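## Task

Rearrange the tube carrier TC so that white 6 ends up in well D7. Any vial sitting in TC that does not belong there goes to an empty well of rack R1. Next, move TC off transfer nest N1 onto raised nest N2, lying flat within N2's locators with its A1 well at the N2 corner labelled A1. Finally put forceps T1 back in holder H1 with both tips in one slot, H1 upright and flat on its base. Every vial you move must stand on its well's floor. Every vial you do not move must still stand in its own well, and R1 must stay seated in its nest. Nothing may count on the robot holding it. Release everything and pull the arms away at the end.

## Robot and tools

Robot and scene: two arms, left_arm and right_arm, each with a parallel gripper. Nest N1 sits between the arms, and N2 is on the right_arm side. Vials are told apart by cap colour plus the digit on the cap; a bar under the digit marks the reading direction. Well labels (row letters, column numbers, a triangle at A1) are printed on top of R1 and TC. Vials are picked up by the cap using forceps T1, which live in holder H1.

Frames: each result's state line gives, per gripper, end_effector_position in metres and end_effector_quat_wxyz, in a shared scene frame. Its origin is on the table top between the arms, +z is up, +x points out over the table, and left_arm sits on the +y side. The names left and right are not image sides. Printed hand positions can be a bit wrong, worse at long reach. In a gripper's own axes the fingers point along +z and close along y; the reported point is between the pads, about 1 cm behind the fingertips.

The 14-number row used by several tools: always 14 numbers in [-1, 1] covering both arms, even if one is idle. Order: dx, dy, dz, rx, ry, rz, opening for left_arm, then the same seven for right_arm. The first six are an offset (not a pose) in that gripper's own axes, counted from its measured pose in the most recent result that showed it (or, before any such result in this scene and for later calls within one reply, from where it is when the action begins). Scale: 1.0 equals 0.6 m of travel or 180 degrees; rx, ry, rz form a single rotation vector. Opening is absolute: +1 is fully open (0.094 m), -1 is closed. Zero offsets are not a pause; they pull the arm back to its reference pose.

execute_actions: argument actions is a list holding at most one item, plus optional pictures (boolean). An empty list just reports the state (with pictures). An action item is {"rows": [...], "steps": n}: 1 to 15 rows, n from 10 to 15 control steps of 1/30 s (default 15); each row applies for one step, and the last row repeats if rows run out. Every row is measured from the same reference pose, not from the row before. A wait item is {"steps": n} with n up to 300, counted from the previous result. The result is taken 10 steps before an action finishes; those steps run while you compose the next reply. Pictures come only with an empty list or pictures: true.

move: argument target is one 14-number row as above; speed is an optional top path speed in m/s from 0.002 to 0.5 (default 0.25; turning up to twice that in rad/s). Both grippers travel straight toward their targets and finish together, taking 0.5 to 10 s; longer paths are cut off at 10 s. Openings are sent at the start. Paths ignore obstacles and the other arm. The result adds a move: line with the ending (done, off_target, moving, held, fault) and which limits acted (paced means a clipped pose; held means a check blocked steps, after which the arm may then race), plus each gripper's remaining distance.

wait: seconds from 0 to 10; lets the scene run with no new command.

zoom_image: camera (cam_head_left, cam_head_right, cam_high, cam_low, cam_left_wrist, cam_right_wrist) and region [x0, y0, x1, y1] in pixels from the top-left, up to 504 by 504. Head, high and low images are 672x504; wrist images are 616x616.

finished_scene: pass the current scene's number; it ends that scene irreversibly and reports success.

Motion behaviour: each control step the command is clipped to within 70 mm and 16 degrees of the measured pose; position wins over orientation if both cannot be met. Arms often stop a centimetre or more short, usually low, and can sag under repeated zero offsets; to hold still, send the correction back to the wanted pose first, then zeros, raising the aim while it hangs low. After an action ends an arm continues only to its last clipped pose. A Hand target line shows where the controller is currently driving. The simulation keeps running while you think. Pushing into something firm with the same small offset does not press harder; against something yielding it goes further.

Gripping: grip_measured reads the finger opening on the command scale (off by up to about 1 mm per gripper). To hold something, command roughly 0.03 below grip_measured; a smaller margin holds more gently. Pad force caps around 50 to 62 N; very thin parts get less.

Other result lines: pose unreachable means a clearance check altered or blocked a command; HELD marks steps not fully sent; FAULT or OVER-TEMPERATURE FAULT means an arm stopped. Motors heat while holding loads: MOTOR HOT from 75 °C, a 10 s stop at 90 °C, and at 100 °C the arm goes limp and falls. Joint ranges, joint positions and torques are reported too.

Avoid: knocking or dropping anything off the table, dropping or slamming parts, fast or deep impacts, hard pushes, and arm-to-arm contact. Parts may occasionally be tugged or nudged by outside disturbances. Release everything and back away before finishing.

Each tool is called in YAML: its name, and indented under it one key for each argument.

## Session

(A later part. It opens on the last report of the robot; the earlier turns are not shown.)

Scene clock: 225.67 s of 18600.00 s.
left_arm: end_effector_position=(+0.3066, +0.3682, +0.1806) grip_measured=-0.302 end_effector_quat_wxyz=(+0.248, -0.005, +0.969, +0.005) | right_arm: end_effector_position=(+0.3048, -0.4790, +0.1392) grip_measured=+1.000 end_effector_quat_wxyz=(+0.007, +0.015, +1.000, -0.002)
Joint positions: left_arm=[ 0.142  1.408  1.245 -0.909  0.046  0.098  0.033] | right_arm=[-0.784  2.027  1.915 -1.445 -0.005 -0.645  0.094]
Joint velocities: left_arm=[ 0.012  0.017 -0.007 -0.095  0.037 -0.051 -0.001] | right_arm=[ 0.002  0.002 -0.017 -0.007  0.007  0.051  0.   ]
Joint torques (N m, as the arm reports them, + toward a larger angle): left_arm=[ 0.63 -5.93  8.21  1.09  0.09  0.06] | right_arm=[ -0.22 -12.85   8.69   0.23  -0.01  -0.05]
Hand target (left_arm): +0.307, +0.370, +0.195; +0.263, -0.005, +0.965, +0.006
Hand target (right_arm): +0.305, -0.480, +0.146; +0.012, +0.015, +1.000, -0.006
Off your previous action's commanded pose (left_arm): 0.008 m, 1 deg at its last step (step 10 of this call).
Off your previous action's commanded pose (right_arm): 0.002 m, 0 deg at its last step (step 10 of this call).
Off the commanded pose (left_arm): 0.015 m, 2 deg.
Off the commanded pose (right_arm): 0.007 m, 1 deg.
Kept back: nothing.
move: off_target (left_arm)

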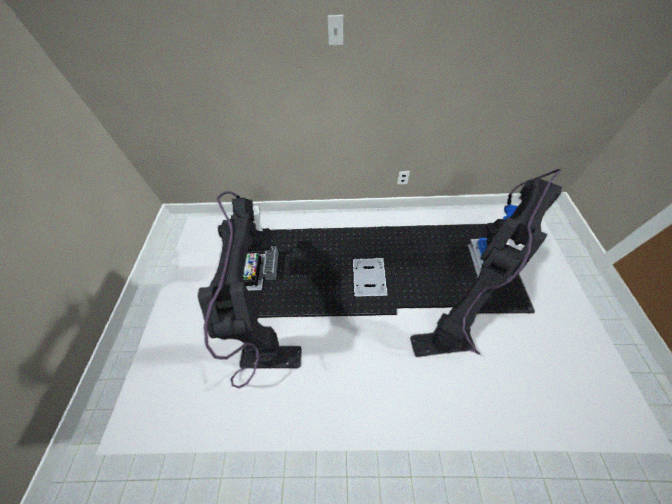

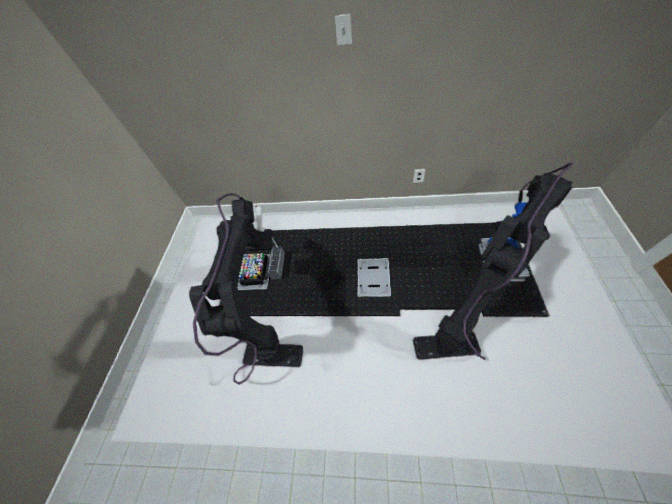

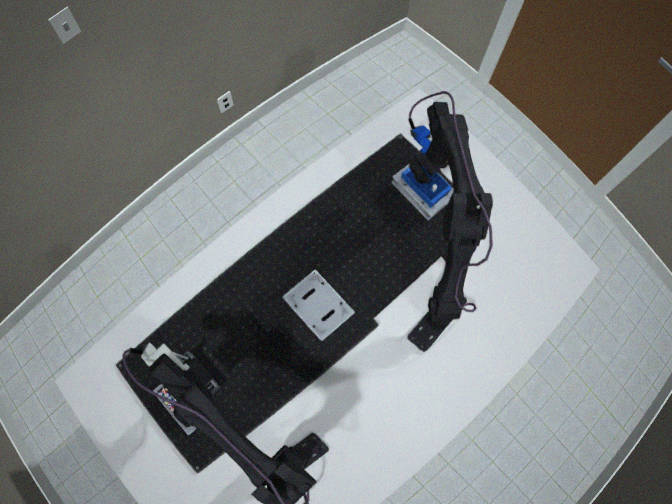

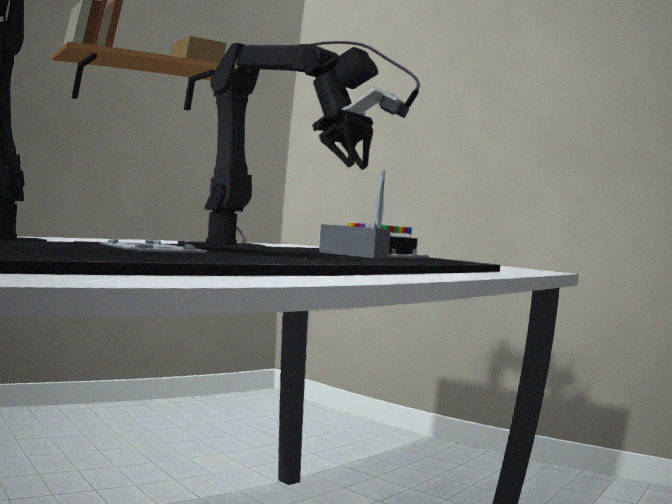

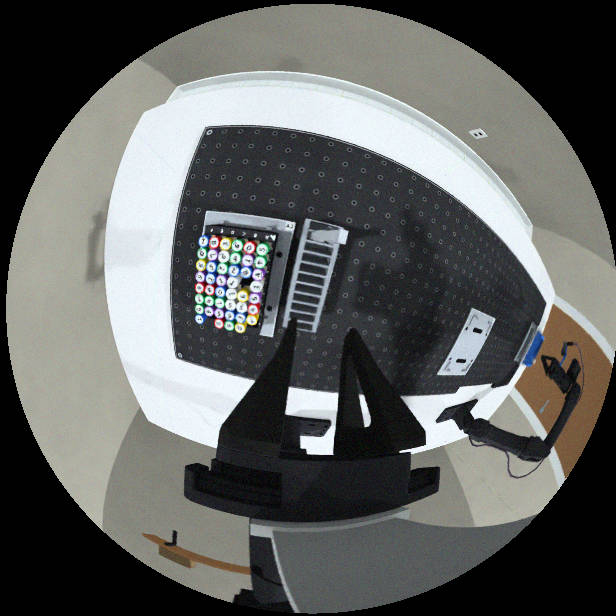

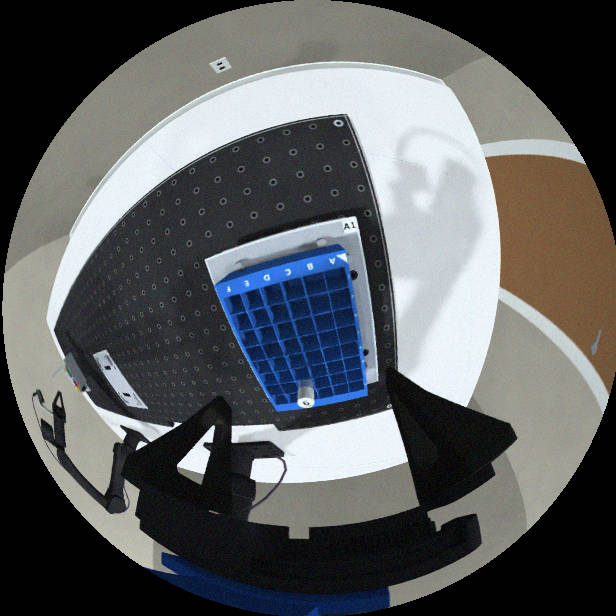

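zoom_image:
  camera: "cam_right_wrist"
  region: [195, 205, 405, 420]

zoom_image:
  camera: "cam_left_wrist"
  region: [500, 310, 570, 380]

zoom_image:
  camera: "cam_high"
  region: [380, 140, 470, 230]

zoom_image:
  camera: "cam_left_wrist"
  region: [185, 200, 365, 350]

Region (195, 205, 405, 420) of cam_right_wrist's 616x616 image, scaled by 2.344, with more detail than that image has; it fills the left 492 columns of this view, and the rest is white.

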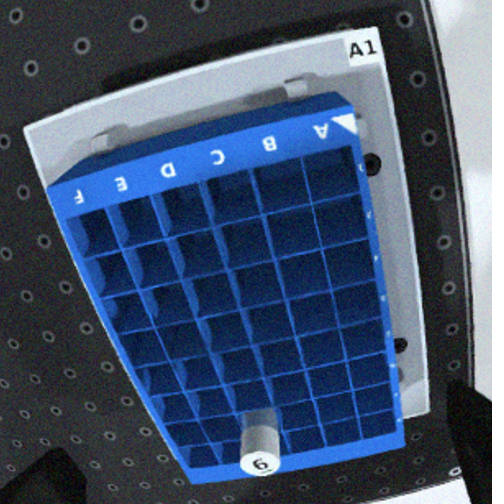

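Region (500, 310, 570, 380) of cam_left_wrist's 616x616 image, scaled by 7.200, with more detail than that image has.

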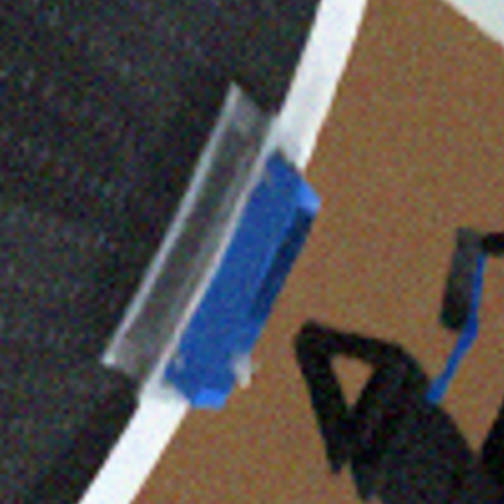

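Region (380, 140, 470, 230) of cam_high's 672x504 image, scaled by 5.600, with more detail than that image has.

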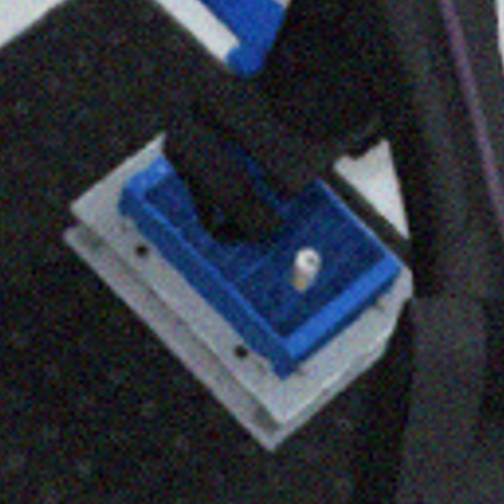

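Region (185, 200, 365, 350) of cam_left_wrist's 616x616 image, scaled by 2.800, with more detail than that image has.

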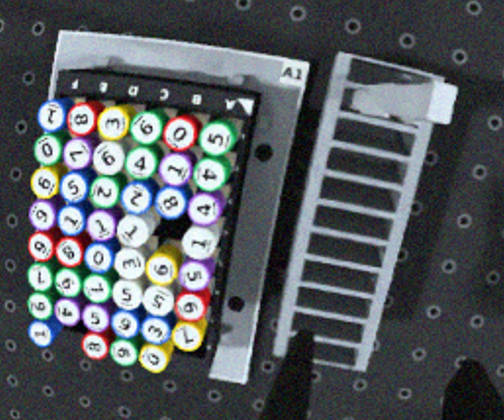

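zoom_image:
  camera: "cam_right_wrist"
  region: [260, 320, 380, 420]

Region (260, 320, 380, 420) of cam_right_wrist's 616x616 image, scaled by 4.200, with more detail than that image has.

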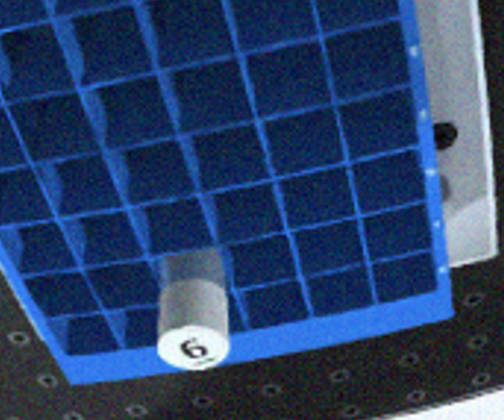

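finished_scene:
  scene: 1

The scene is finished: the task was done.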